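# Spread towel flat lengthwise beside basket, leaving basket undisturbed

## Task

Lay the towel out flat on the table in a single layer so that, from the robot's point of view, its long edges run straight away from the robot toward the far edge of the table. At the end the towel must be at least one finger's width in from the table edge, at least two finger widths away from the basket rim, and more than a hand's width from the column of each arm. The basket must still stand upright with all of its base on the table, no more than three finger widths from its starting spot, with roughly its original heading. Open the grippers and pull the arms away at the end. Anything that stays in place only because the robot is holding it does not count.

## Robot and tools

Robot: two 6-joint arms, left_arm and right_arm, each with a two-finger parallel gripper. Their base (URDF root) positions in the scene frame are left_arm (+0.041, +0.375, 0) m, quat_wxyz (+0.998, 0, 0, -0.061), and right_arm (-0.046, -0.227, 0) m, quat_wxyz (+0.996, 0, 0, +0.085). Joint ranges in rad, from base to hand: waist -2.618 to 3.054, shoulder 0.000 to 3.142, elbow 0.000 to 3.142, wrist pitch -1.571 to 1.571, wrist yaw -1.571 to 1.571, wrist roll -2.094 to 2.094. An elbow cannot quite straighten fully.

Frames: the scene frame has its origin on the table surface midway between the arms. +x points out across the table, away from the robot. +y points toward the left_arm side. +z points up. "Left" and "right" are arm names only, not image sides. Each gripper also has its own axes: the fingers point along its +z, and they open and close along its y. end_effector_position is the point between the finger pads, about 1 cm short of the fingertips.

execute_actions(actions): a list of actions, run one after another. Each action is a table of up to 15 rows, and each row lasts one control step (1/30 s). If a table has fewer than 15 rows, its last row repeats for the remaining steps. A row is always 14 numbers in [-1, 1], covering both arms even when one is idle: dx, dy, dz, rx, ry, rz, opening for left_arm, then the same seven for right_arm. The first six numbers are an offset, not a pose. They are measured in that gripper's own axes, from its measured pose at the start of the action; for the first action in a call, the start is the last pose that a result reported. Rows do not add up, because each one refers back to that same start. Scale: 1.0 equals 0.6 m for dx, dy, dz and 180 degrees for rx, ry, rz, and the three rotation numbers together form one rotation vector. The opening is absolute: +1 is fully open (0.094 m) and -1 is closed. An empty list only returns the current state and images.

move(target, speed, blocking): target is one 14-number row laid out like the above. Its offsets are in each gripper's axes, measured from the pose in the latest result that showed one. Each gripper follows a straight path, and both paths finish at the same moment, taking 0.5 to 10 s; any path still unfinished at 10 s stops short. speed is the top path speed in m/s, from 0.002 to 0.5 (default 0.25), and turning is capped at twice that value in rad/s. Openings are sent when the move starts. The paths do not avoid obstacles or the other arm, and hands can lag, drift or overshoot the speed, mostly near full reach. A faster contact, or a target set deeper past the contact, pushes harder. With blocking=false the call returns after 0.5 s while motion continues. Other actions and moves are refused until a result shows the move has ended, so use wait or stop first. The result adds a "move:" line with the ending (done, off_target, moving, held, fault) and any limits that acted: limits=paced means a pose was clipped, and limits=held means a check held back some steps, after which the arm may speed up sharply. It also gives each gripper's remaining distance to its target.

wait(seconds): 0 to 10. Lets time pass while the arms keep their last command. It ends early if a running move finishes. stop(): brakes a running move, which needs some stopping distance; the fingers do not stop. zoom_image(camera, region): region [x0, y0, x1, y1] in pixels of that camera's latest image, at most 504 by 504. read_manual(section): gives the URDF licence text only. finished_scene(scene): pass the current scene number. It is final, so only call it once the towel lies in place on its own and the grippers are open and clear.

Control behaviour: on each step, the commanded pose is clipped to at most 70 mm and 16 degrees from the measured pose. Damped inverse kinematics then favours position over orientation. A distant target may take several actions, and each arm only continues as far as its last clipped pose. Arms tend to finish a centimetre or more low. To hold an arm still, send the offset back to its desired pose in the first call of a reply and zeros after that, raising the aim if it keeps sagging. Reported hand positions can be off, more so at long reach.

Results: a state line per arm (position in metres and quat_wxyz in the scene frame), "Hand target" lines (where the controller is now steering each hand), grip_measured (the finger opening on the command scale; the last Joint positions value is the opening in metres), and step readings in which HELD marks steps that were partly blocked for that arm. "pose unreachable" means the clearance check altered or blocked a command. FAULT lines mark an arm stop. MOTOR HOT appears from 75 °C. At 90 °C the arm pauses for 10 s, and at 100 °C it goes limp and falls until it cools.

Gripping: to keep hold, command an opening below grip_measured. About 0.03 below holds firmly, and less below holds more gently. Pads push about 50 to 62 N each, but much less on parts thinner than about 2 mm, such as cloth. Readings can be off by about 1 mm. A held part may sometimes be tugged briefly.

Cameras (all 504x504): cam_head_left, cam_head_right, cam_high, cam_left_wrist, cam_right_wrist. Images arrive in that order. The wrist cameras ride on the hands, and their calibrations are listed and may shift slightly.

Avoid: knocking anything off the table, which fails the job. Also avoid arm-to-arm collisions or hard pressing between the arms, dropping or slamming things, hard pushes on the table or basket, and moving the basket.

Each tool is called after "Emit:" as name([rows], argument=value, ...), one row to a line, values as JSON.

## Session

Emit:
execute_actions(actions=[])

Emit:
zoom_image(camera="cam_head_left", region=[90,150,440,390])

Scene clock: 0.00 s.
left_arm: end_effector_position=(+0.5235, +0.3534, +0.1812) grip_measured=+1.000 end_effector_quat_wxyz=(+0.615, -0.497, +0.589, -0.165) | right_arm: end_effector_position=(-0.1072, +0.2344, +0.2752) grip_measured=+1.000 end_effector_quat_wxyz=(-0.547, +0.744, -0.183, -0.337)
Joint positions: left_arm=[-0.167  1.74   0.879  0.61  -0.711 -1.128  0.094] | right_arm=[ 1.422  1.42   0.937  0.3   -0.284 -0.829  0.094]
Joint velocities: left_arm=[-0.007 -0.012 -0.002  0.007  0.007  0.022  0.   ] | right_arm=[-0.017  0.007 -0.002 -0.051  0.007 -0.066  0.   ]
Motor temperatures (°C, as the motors report them): left_arm=[27 27 28 28 28 26] | right_arm=[25 28 27 27 25 26]
Hand target (left_arm): +0.523, +0.354, +0.184; +0.616, -0.496, +0.589, -0.163
Hand target (right_arm): -0.108, +0.234, +0.285; -0.554, +0.736, -0.181, -0.343
camera_calibration (this result's frames):
cam_left_wrist: T_world_to_cam=[[0.329957, -0.415603, 0.847587, -0.187153], [-0.439379, -0.862298, -0.251771, 0.59948], [0.835509, -0.289338, -0.467128, -0.15138], [0, 0, 0, 1]] pos_world=[0.45163, 0.395349, 0.238846]
cam_right_wrist: T_world_to_cam=[[0.59196, 0.332266, 0.734291, -0.214292], [0.797118, -0.375997, -0.472472, 0.355027], [0.119105, 0.865001, -0.48743, 0.0365087], [0, 0, 0, 1]] pos_world=[-0.160494, 0.173111, 0.342888]

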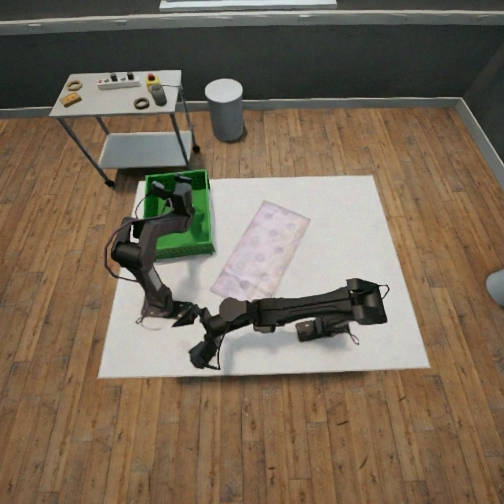

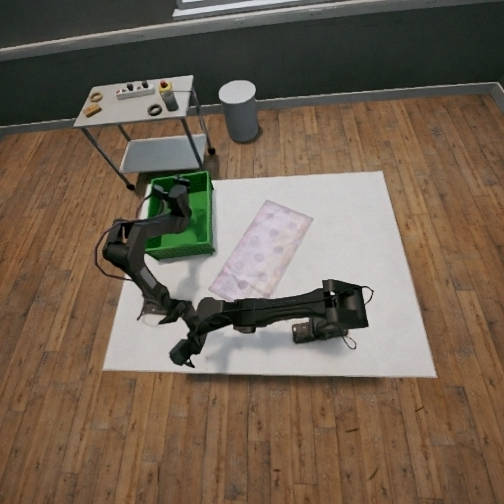

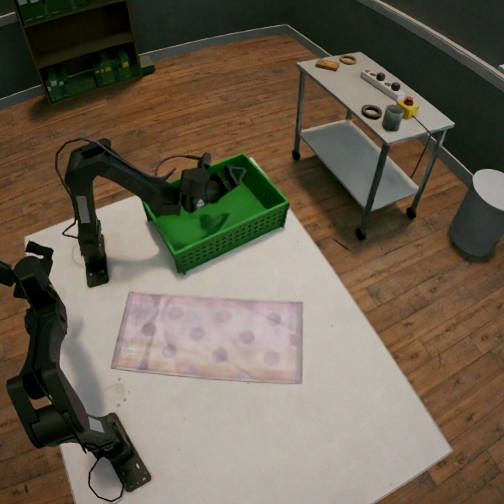

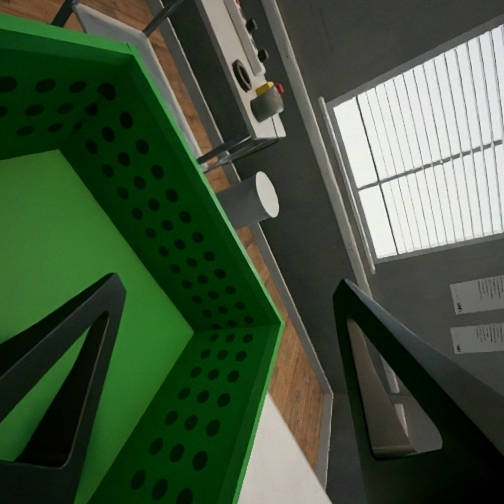

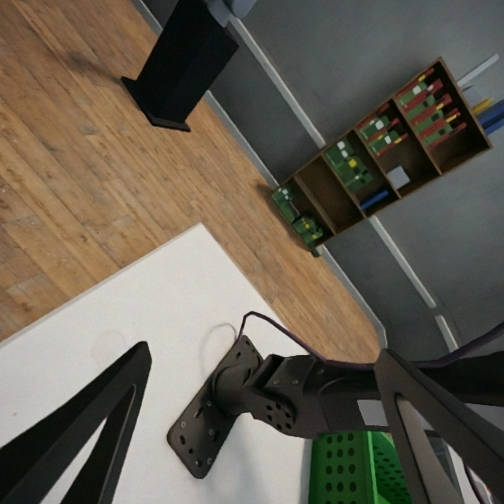

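Region (90, 150, 440, 390) of cam_head_left's 504x504 image, scaled by 1.440, with more detail than that image has; it fills the top 346 rows of this view, and the rest is white.

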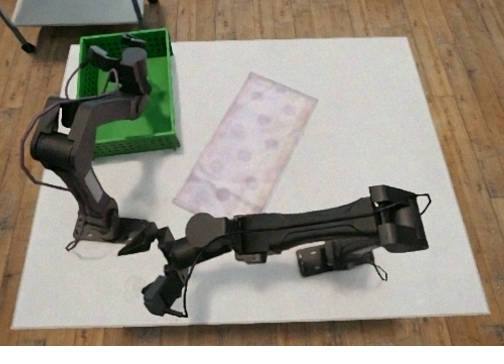

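Emit:
move(target=[0,0,0,0,0,0,1,0.7,-0.047,-0.622,0.009,0.487,0.415,1], speed=0.3)

Scene clock: 4.27 s.
left_arm: end_effector_position=(+0.5235, +0.3534, +0.1812) grip_measured=+1.000 end_effector_quat_wxyz=(+0.615, -0.497, +0.589, -0.165) | right_arm: end_effector_position=(+0.3182, -0.0727, +0.0600) grip_measured=+1.000 end_effector_quat_wxyz=(-0.002, -0.511, +0.860, -0.008)
Joint positions: left_arm=[-0.167  1.74   0.879  0.61  -0.711 -1.128  0.094] | right_arm=[ 0.234  2.074  1.668 -1.166  0.016 -0.667  0.094]
Joint velocities: left_arm=[-0.002 -0.012  0.007  0.007 -0.022  0.037  0.   ] | right_arm=[ 0.007 -0.007  0.002 -0.095 -0.022 -0.066  0.   ]
Motor temperatures (°C, as the motors report them): left_arm=[27 28 28 29 28 26] | right_arm=[25 29 28 27 25 26]
Hand target (left_arm): +0.524, +0.353, +0.181; +0.615, -0.497, +0.589, -0.165
Hand target (right_arm): +0.324, -0.073, +0.067; +0.007, -0.505, +0.863, -0.010
Off the commanded pose (left_arm): 0.000 m, 0 deg.
Off the commanded pose (right_arm): 0.009 m, 1 deg.
move: done
camera_calibration (this result's frames):
cam_left_wrist: T_world_to_cam=[[0.329957, -0.415603, 0.847587, -0.187153], [-0.439379, -0.862298, -0.251771, 0.59948], [0.835509, -0.289338, -0.467128, -0.15138], [0, 0, 0, 1]] pos_world=[0.45163, 0.395349, 0.238846]
cam_right_wrist: T_world_to_cam=[[0.907627, -0.419738, 0.00573483, -0.317513], [-0.361257, -0.774066, 0.519919, 0.0788522], [-0.213791, -0.473964, -0.854196, 0.177151], [0, 0, 0, 1]] pos_world=[0.354542, 0.0117276, 0.112146]

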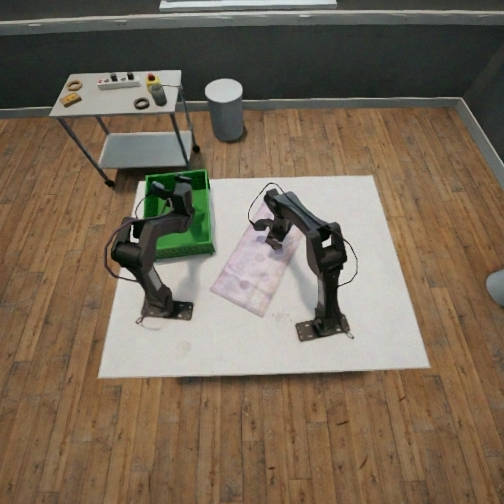

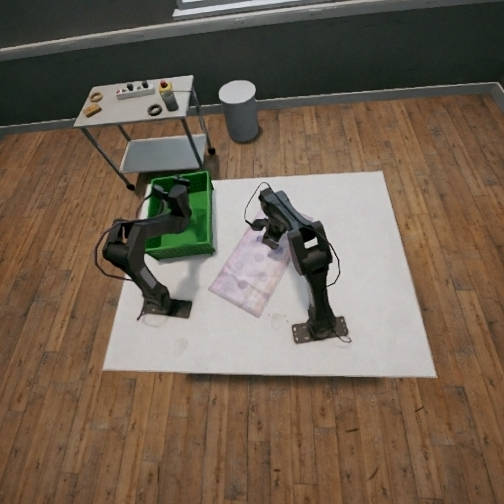

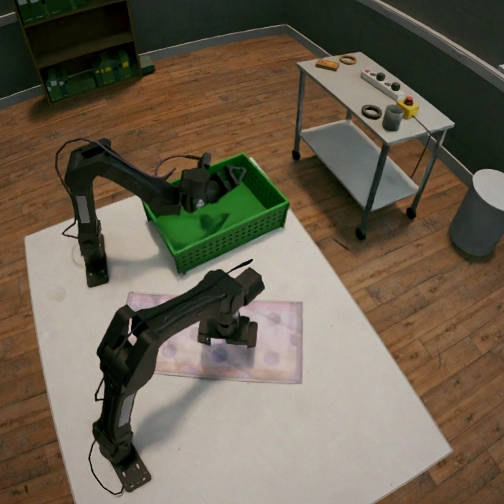

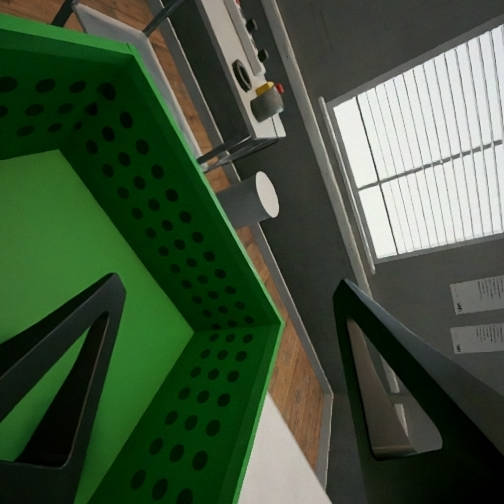

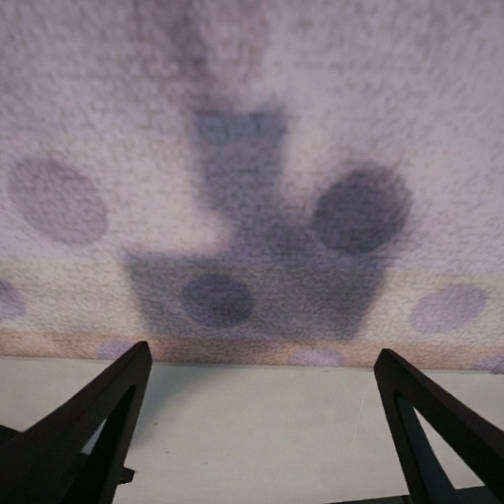

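Emit:
move(target=[-0.05,-0.07,-0.02,0,0,0,1,0,0,0.085,0,0,0,1], speed=0.06)

Emit:
move(target=[-0.05,-0.07,-0.02,0,0,0,1,-0.137,-0.143,0.025,0,0,-0.165,1], speed=0.1)

Scene clock: 5.83 s.
left_arm: end_effector_position=(+0.5214, +0.3540, +0.2198) grip_measured=+1.000 end_effector_quat_wxyz=(+0.612, -0.496, +0.594, -0.161) | right_arm: end_effector_position=(+0.3165, -0.0745, +0.0180) grip_measured=+1.000 end_effector_quat_wxyz=(-0.005, -0.511, +0.860, -0.010)
Joint positions: left_arm=[-0.167  1.648  0.964  0.418 -0.711 -1.128  0.094] | right_arm=[ 0.234  2.111  1.553 -1.021  0.021 -0.667  0.094]
Joint velocities: left_arm=[-0.007  0.002  0.002  0.037 -0.051 -0.007  0.   ] | right_arm=[ 0.002 -0.007 -0.002  0.051  0.037 -0.022  0.   ]
Motor temperatures (°C, as the motors report them): left_arm=[27 28 28 29 28 26] | right_arm=[25 29 28 27 25 26]
Hand target (left_arm): +0.521, +0.354, +0.234; +0.616, -0.496, +0.589, -0.166
Hand target (right_arm): +0.318, -0.074, +0.009; -0.002, -0.511, +0.860, -0.008
Off the commanded pose (left_arm): 0.014 m, 1 deg.
Off the commanded pose (right_arm): 0.009 m, 0 deg.
move: off_target (left_arm)
camera_calibration (this result's frames):
cam_left_wrist: T_world_to_cam=[[0.341687, -0.4191, 0.841193, -0.222404], [-0.442859, -0.861261, -0.249211, 0.609705], [0.828931, -0.287378, -0.479884, -0.125877], [0, 0, 0, 1]] pos_world=[0.450349, 0.395731, 0.278623]
cam_right_wrist: T_world_to_cam=[[0.907498, -0.420023, 0.00537565, -0.316423], [-0.35952, -0.77003, 0.527067, 0.0983068], [-0.217241, -0.480245, -0.849807, 0.140616], [0, 0, 0, 1]] pos_world=[0.353044, 0.0103245, 0.0693834]

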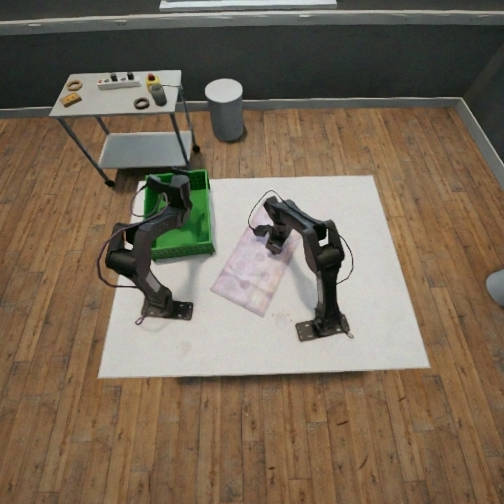

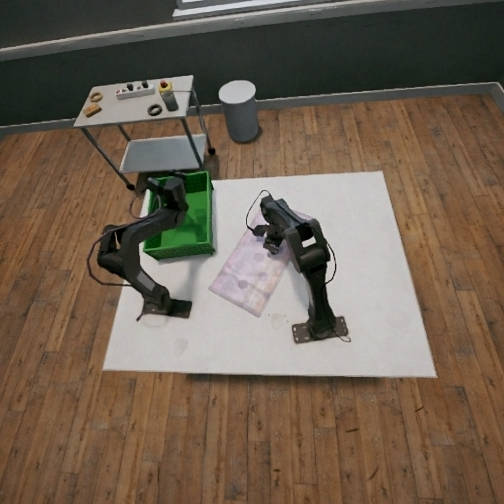

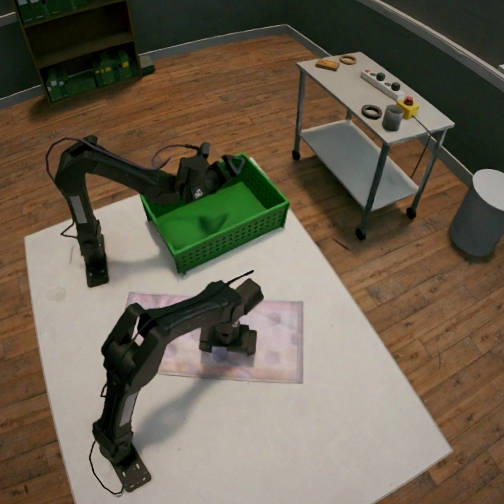

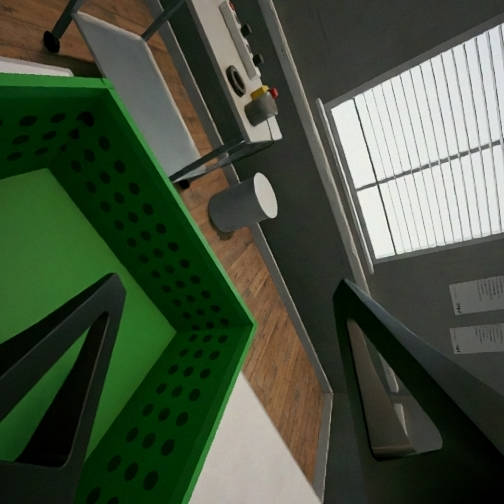

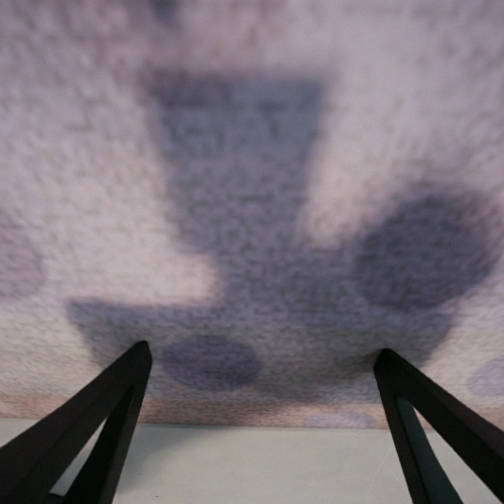

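Scene clock: 8.77 s.
left_arm: end_effector_position=(+0.5221, +0.3538, +0.2566) grip_measured=+1.000 end_effector_quat_wxyz=(+0.609, -0.496, +0.600, -0.155) | right_arm: end_effector_position=(+0.4276, -0.0403, +0.0198) grip_measured=+1.000 end_effector_quat_wxyz=(+0.003, -0.713, +0.701, -0.019)
Joint positions: left_arm=[-0.167  1.598  1.082  0.233 -0.711 -1.128  0.094] | right_arm=[ 0.214  2.654  2.516 -1.412  0.032 -1.204  0.094]
Joint velocities: left_arm=[ 0.002  0.002 -0.002 -0.022 -0.037 -0.066  0.   ] | right_arm=[ 0.007  0.017  0.046  0.081 -0.022 -0.007  0.   ]
Motor temperatures (°C, as the motors report them): left_arm=[27 29 29 29 28 26] | right_arm=[25 29 28 27 25 26]
Hand target (left_arm): +0.519, +0.354, +0.273; +0.613, -0.496, +0.594, -0.161
Hand target (right_arm): +0.429, -0.045, +0.000; +0.007, +0.714, -0.700, +0.009
Off the commanded pose (left_arm): 0.016 m, 1 deg.
Off the commanded pose (right_arm): 0.018 m, 2 deg.
move: off_target (left_arm, right_arm)
camera_calibration (this result's frames):
cam_left_wrist: T_world_to_cam=[[0.355766, -0.423296, 0.833217, -0.257504], [-0.447023, -0.860019, -0.246043, 0.619927], [0.820732, -0.284934, -0.495189, -0.101496], [0, 0, 0, 1]] pos_world=[0.452034, 0.395229, 0.316825]
cam_right_wrist: T_world_to_cam=[[0.996287, 0.0827359, 0.0238306, -0.420976], [0.0575204, -0.845537, 0.530809, -0.0178399], [0.0640666, -0.527467, -0.847156, 0.0604518], [0, 0, 0, 1]] pos_world=[0.416566, 0.0516319, 0.0707138]

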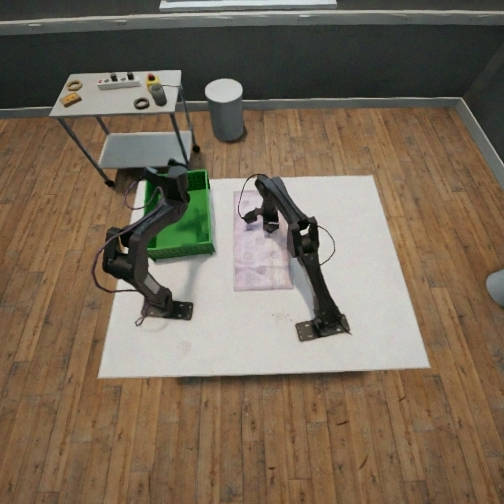

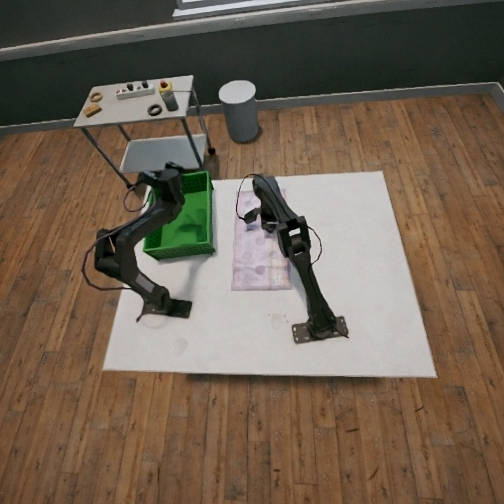

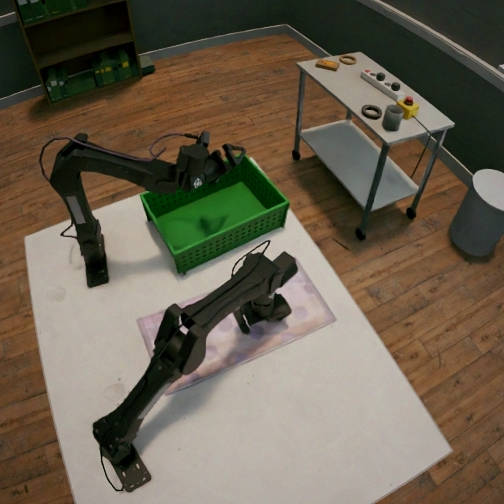

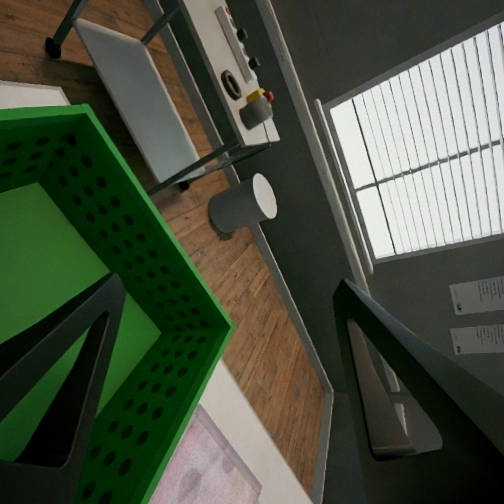

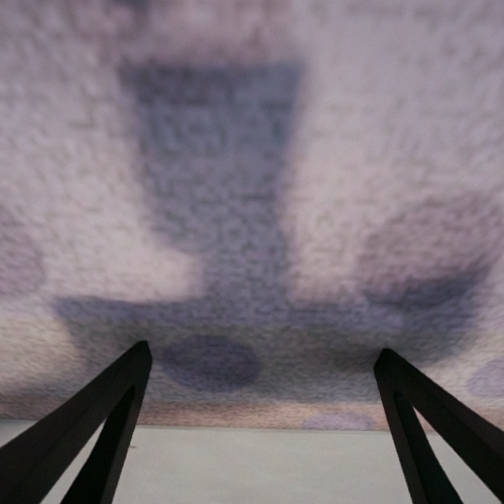

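Emit:
move(target=[0,0,0,0,0,0,1,0,0,-0.08,0,0,0,1], speed=0.15)

Emit:
move(target=[0,0,0,0,0,0,1,0.55,0.25,-0.12,0,0,0.3,1], speed=0.35)

Scene clock: 9.70 s.
left_arm: end_effector_position=(+0.5220, +0.3538, +0.2564) grip_measured=+1.000 end_effector_quat_wxyz=(+0.608, -0.496, +0.600, -0.155) | right_arm: end_effector_position=(+0.4263, -0.0414, +0.0537) grip_measured=+1.000 end_effector_quat_wxyz=(+0.009, -0.713, +0.701, -0.023)
Joint positions: left_arm=[-0.167  1.598  1.082  0.232 -0.711 -1.128  0.094] | right_arm=[ 0.214  2.661  2.666 -1.54   0.035 -1.205  0.094]
Joint velocities: left_arm=[ 0.007 -0.002 -0.007 -0.022  0.022 -0.022  0.   ] | right_arm=[-0.007  0.007 -0.012 -0.051  0.022  0.037  0.   ]
Motor temperatures (°C, as the motors report them): left_arm=[27 29 29 29 28 26] | right_arm=[25 30 28 27 25 26]
Hand target (left_arm): +0.522, +0.354, +0.257; +0.608, -0.496, +0.600, -0.155
Hand target (right_arm): +0.426, -0.039, +0.067; -0.020, +0.713, -0.700, +0.026
Off the commanded pose (left_arm): 0.000 m, 0 deg.
Off the commanded pose (right_arm): 0.014 m, 1 deg.
joint sent to its limit (right arm) — the command would take joint 4 (wrist pitch) past its lower limit, so that joint was sent only as far as its limit.
move: off_target (right_arm)
camera_calibration (this result's frames):
cam_left_wrist: T_world_to_cam=[[0.35668, -0.423569, 0.832688, -0.25753], [-0.447293, -0.859939, -0.245834, 0.619918], [0.820188, -0.284771, -0.496182, -0.10107], [0, 0, 0, 1]] pos_world=[0.452037, 0.395228, 0.31669]
cam_right_wrist: T_world_to_cam=[[0.995767, 0.0833239, 0.0388046, -0.420909], [0.0502713, -0.84713, 0.529002, -0.0335489], [0.0769511, -0.524812, -0.847733, 0.0833745], [0, 0, 0, 1]] pos_world=[0.414398, 0.0504073, 0.10476]

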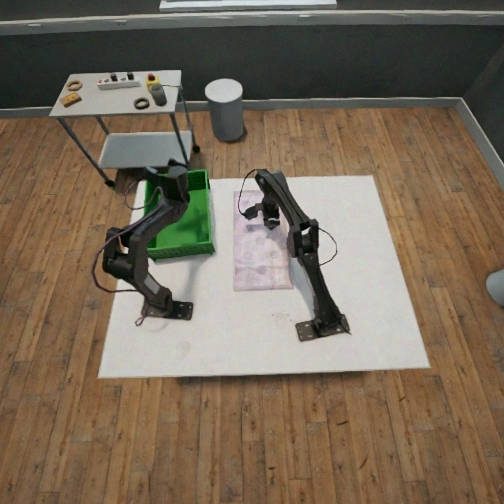

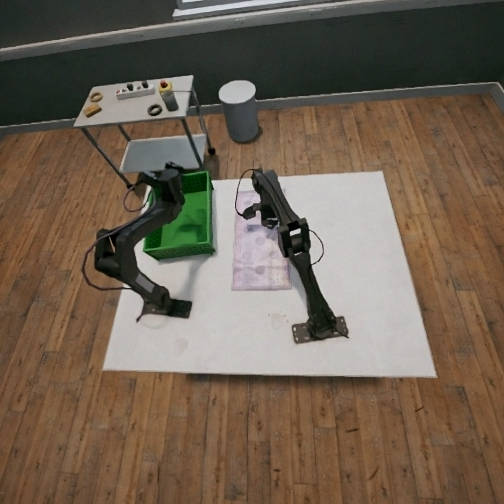

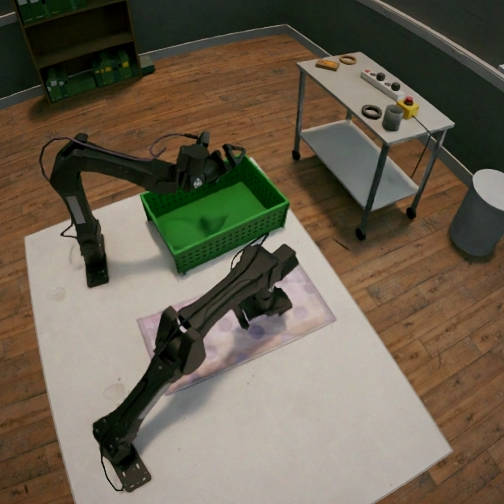

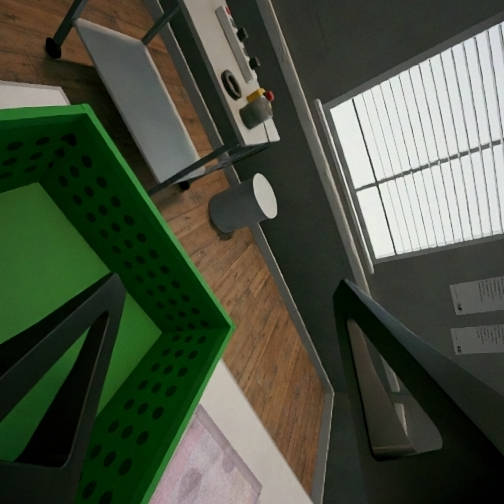

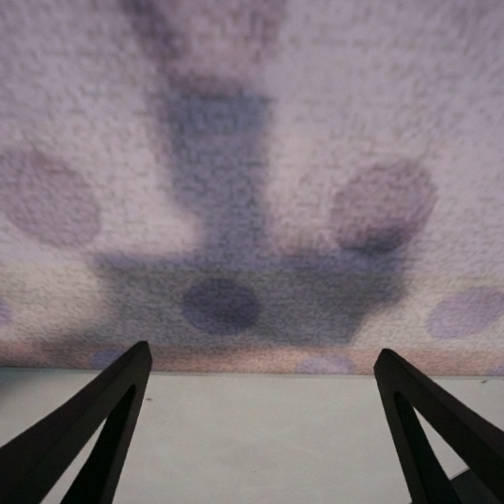

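Scene clock: 11.57 s.
left_arm: end_effector_position=(+0.5220, +0.3538, +0.2564) grip_measured=+1.000 end_effector_quat_wxyz=(+0.608, -0.496, +0.600, -0.155) | right_arm: end_effector_position=(+0.2793, -0.3796, +0.1254) grip_measured=+1.000 end_effector_quat_wxyz=(+0.006, -0.312, +0.950, -0.027)
Joint positions: left_arm=[-0.167  1.598  1.082  0.232 -0.711 -1.128  0.094] | right_arm=[-0.597  1.862  1.63  -1.292  0.032 -1.061  0.094]
Joint velocities: left_arm=[-0.002 -0.002 -0.002  0.022  0.007 -0.051  0.   ] | right_arm=[-0.002 -0.002 -0.017  0.051  0.022  0.022  0.   ]
Motor temperatures (°C, as the motors report them): left_arm=[27 29 29 30 28 26] | right_arm=[25 30 28 27 25 26]
Hand target (left_arm): +0.522, +0.354, +0.256; +0.608, -0.496, +0.600, -0.155
Hand target (right_arm): +0.281, -0.376, +0.135; +0.019, -0.317, +0.948, -0.028
Off the commanded pose (left_arm): 0.000 m, 0 deg.
Off the commanded pose (right_arm): 0.007 m, 2 deg.
move: done
camera_calibration (this result's frames):
cam_left_wrist: T_world_to_cam=[[0.35668, -0.423569, 0.832688, -0.25753], [-0.447293, -0.859939, -0.245834, 0.619918], [0.820188, -0.284771, -0.496182, -0.10107], [0, 0, 0, 1]] pos_world=[0.452037, 0.395228, 0.31669]
cam_right_wrist: T_world_to_cam=[[0.643329, -0.763939, 0.050242, -0.473815], [-0.671315, -0.531345, 0.516728, -0.0275835], [-0.368053, -0.366155, -0.854674, 0.163331], [0, 0, 0, 1]] pos_world=[0.346416, -0.316818, 0.177653]

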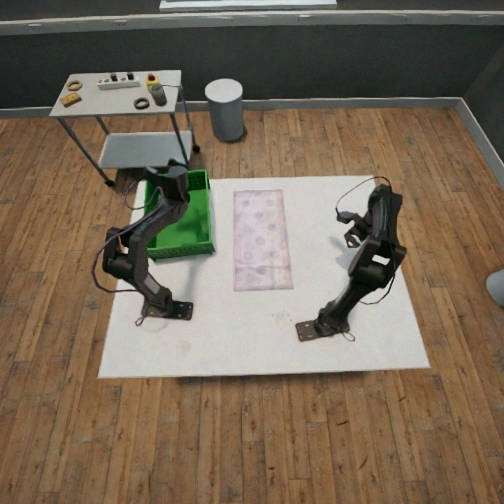

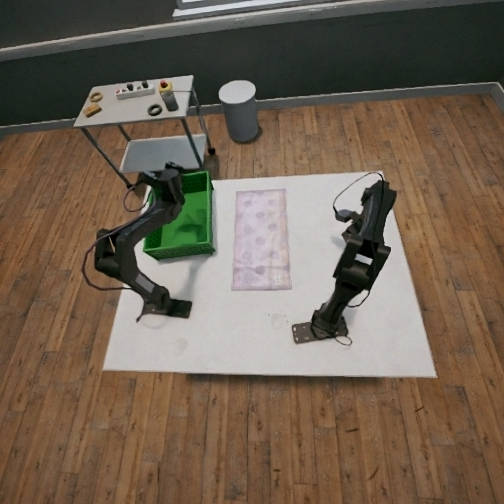

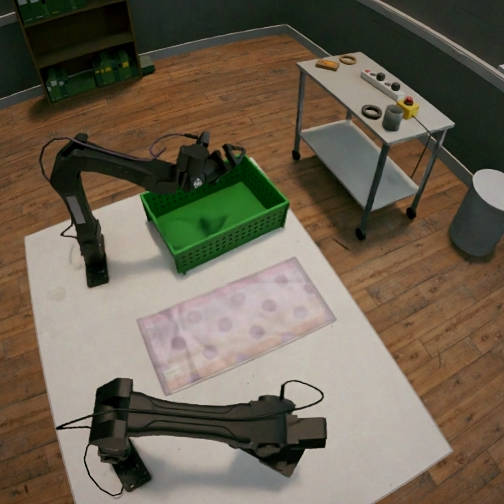

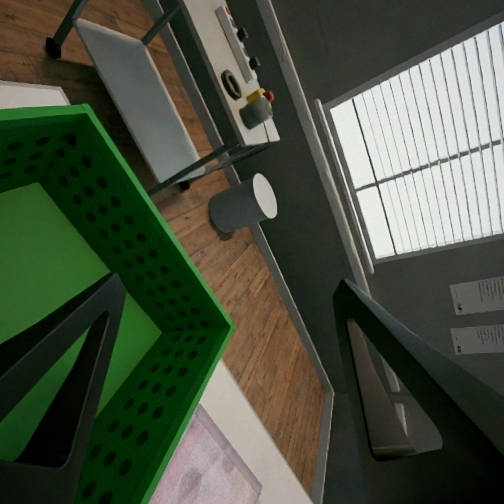

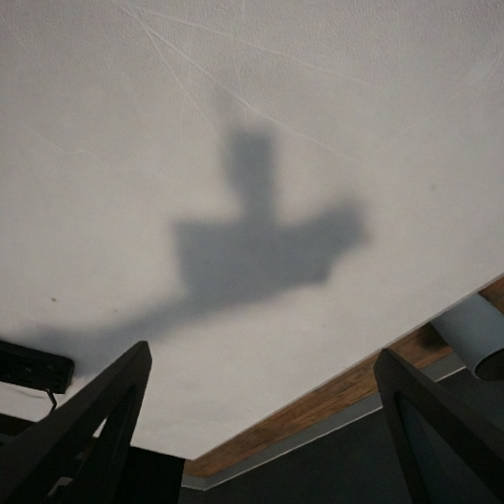

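Emit:
finished_scene(scene=2)

The scene is finished: the task was done.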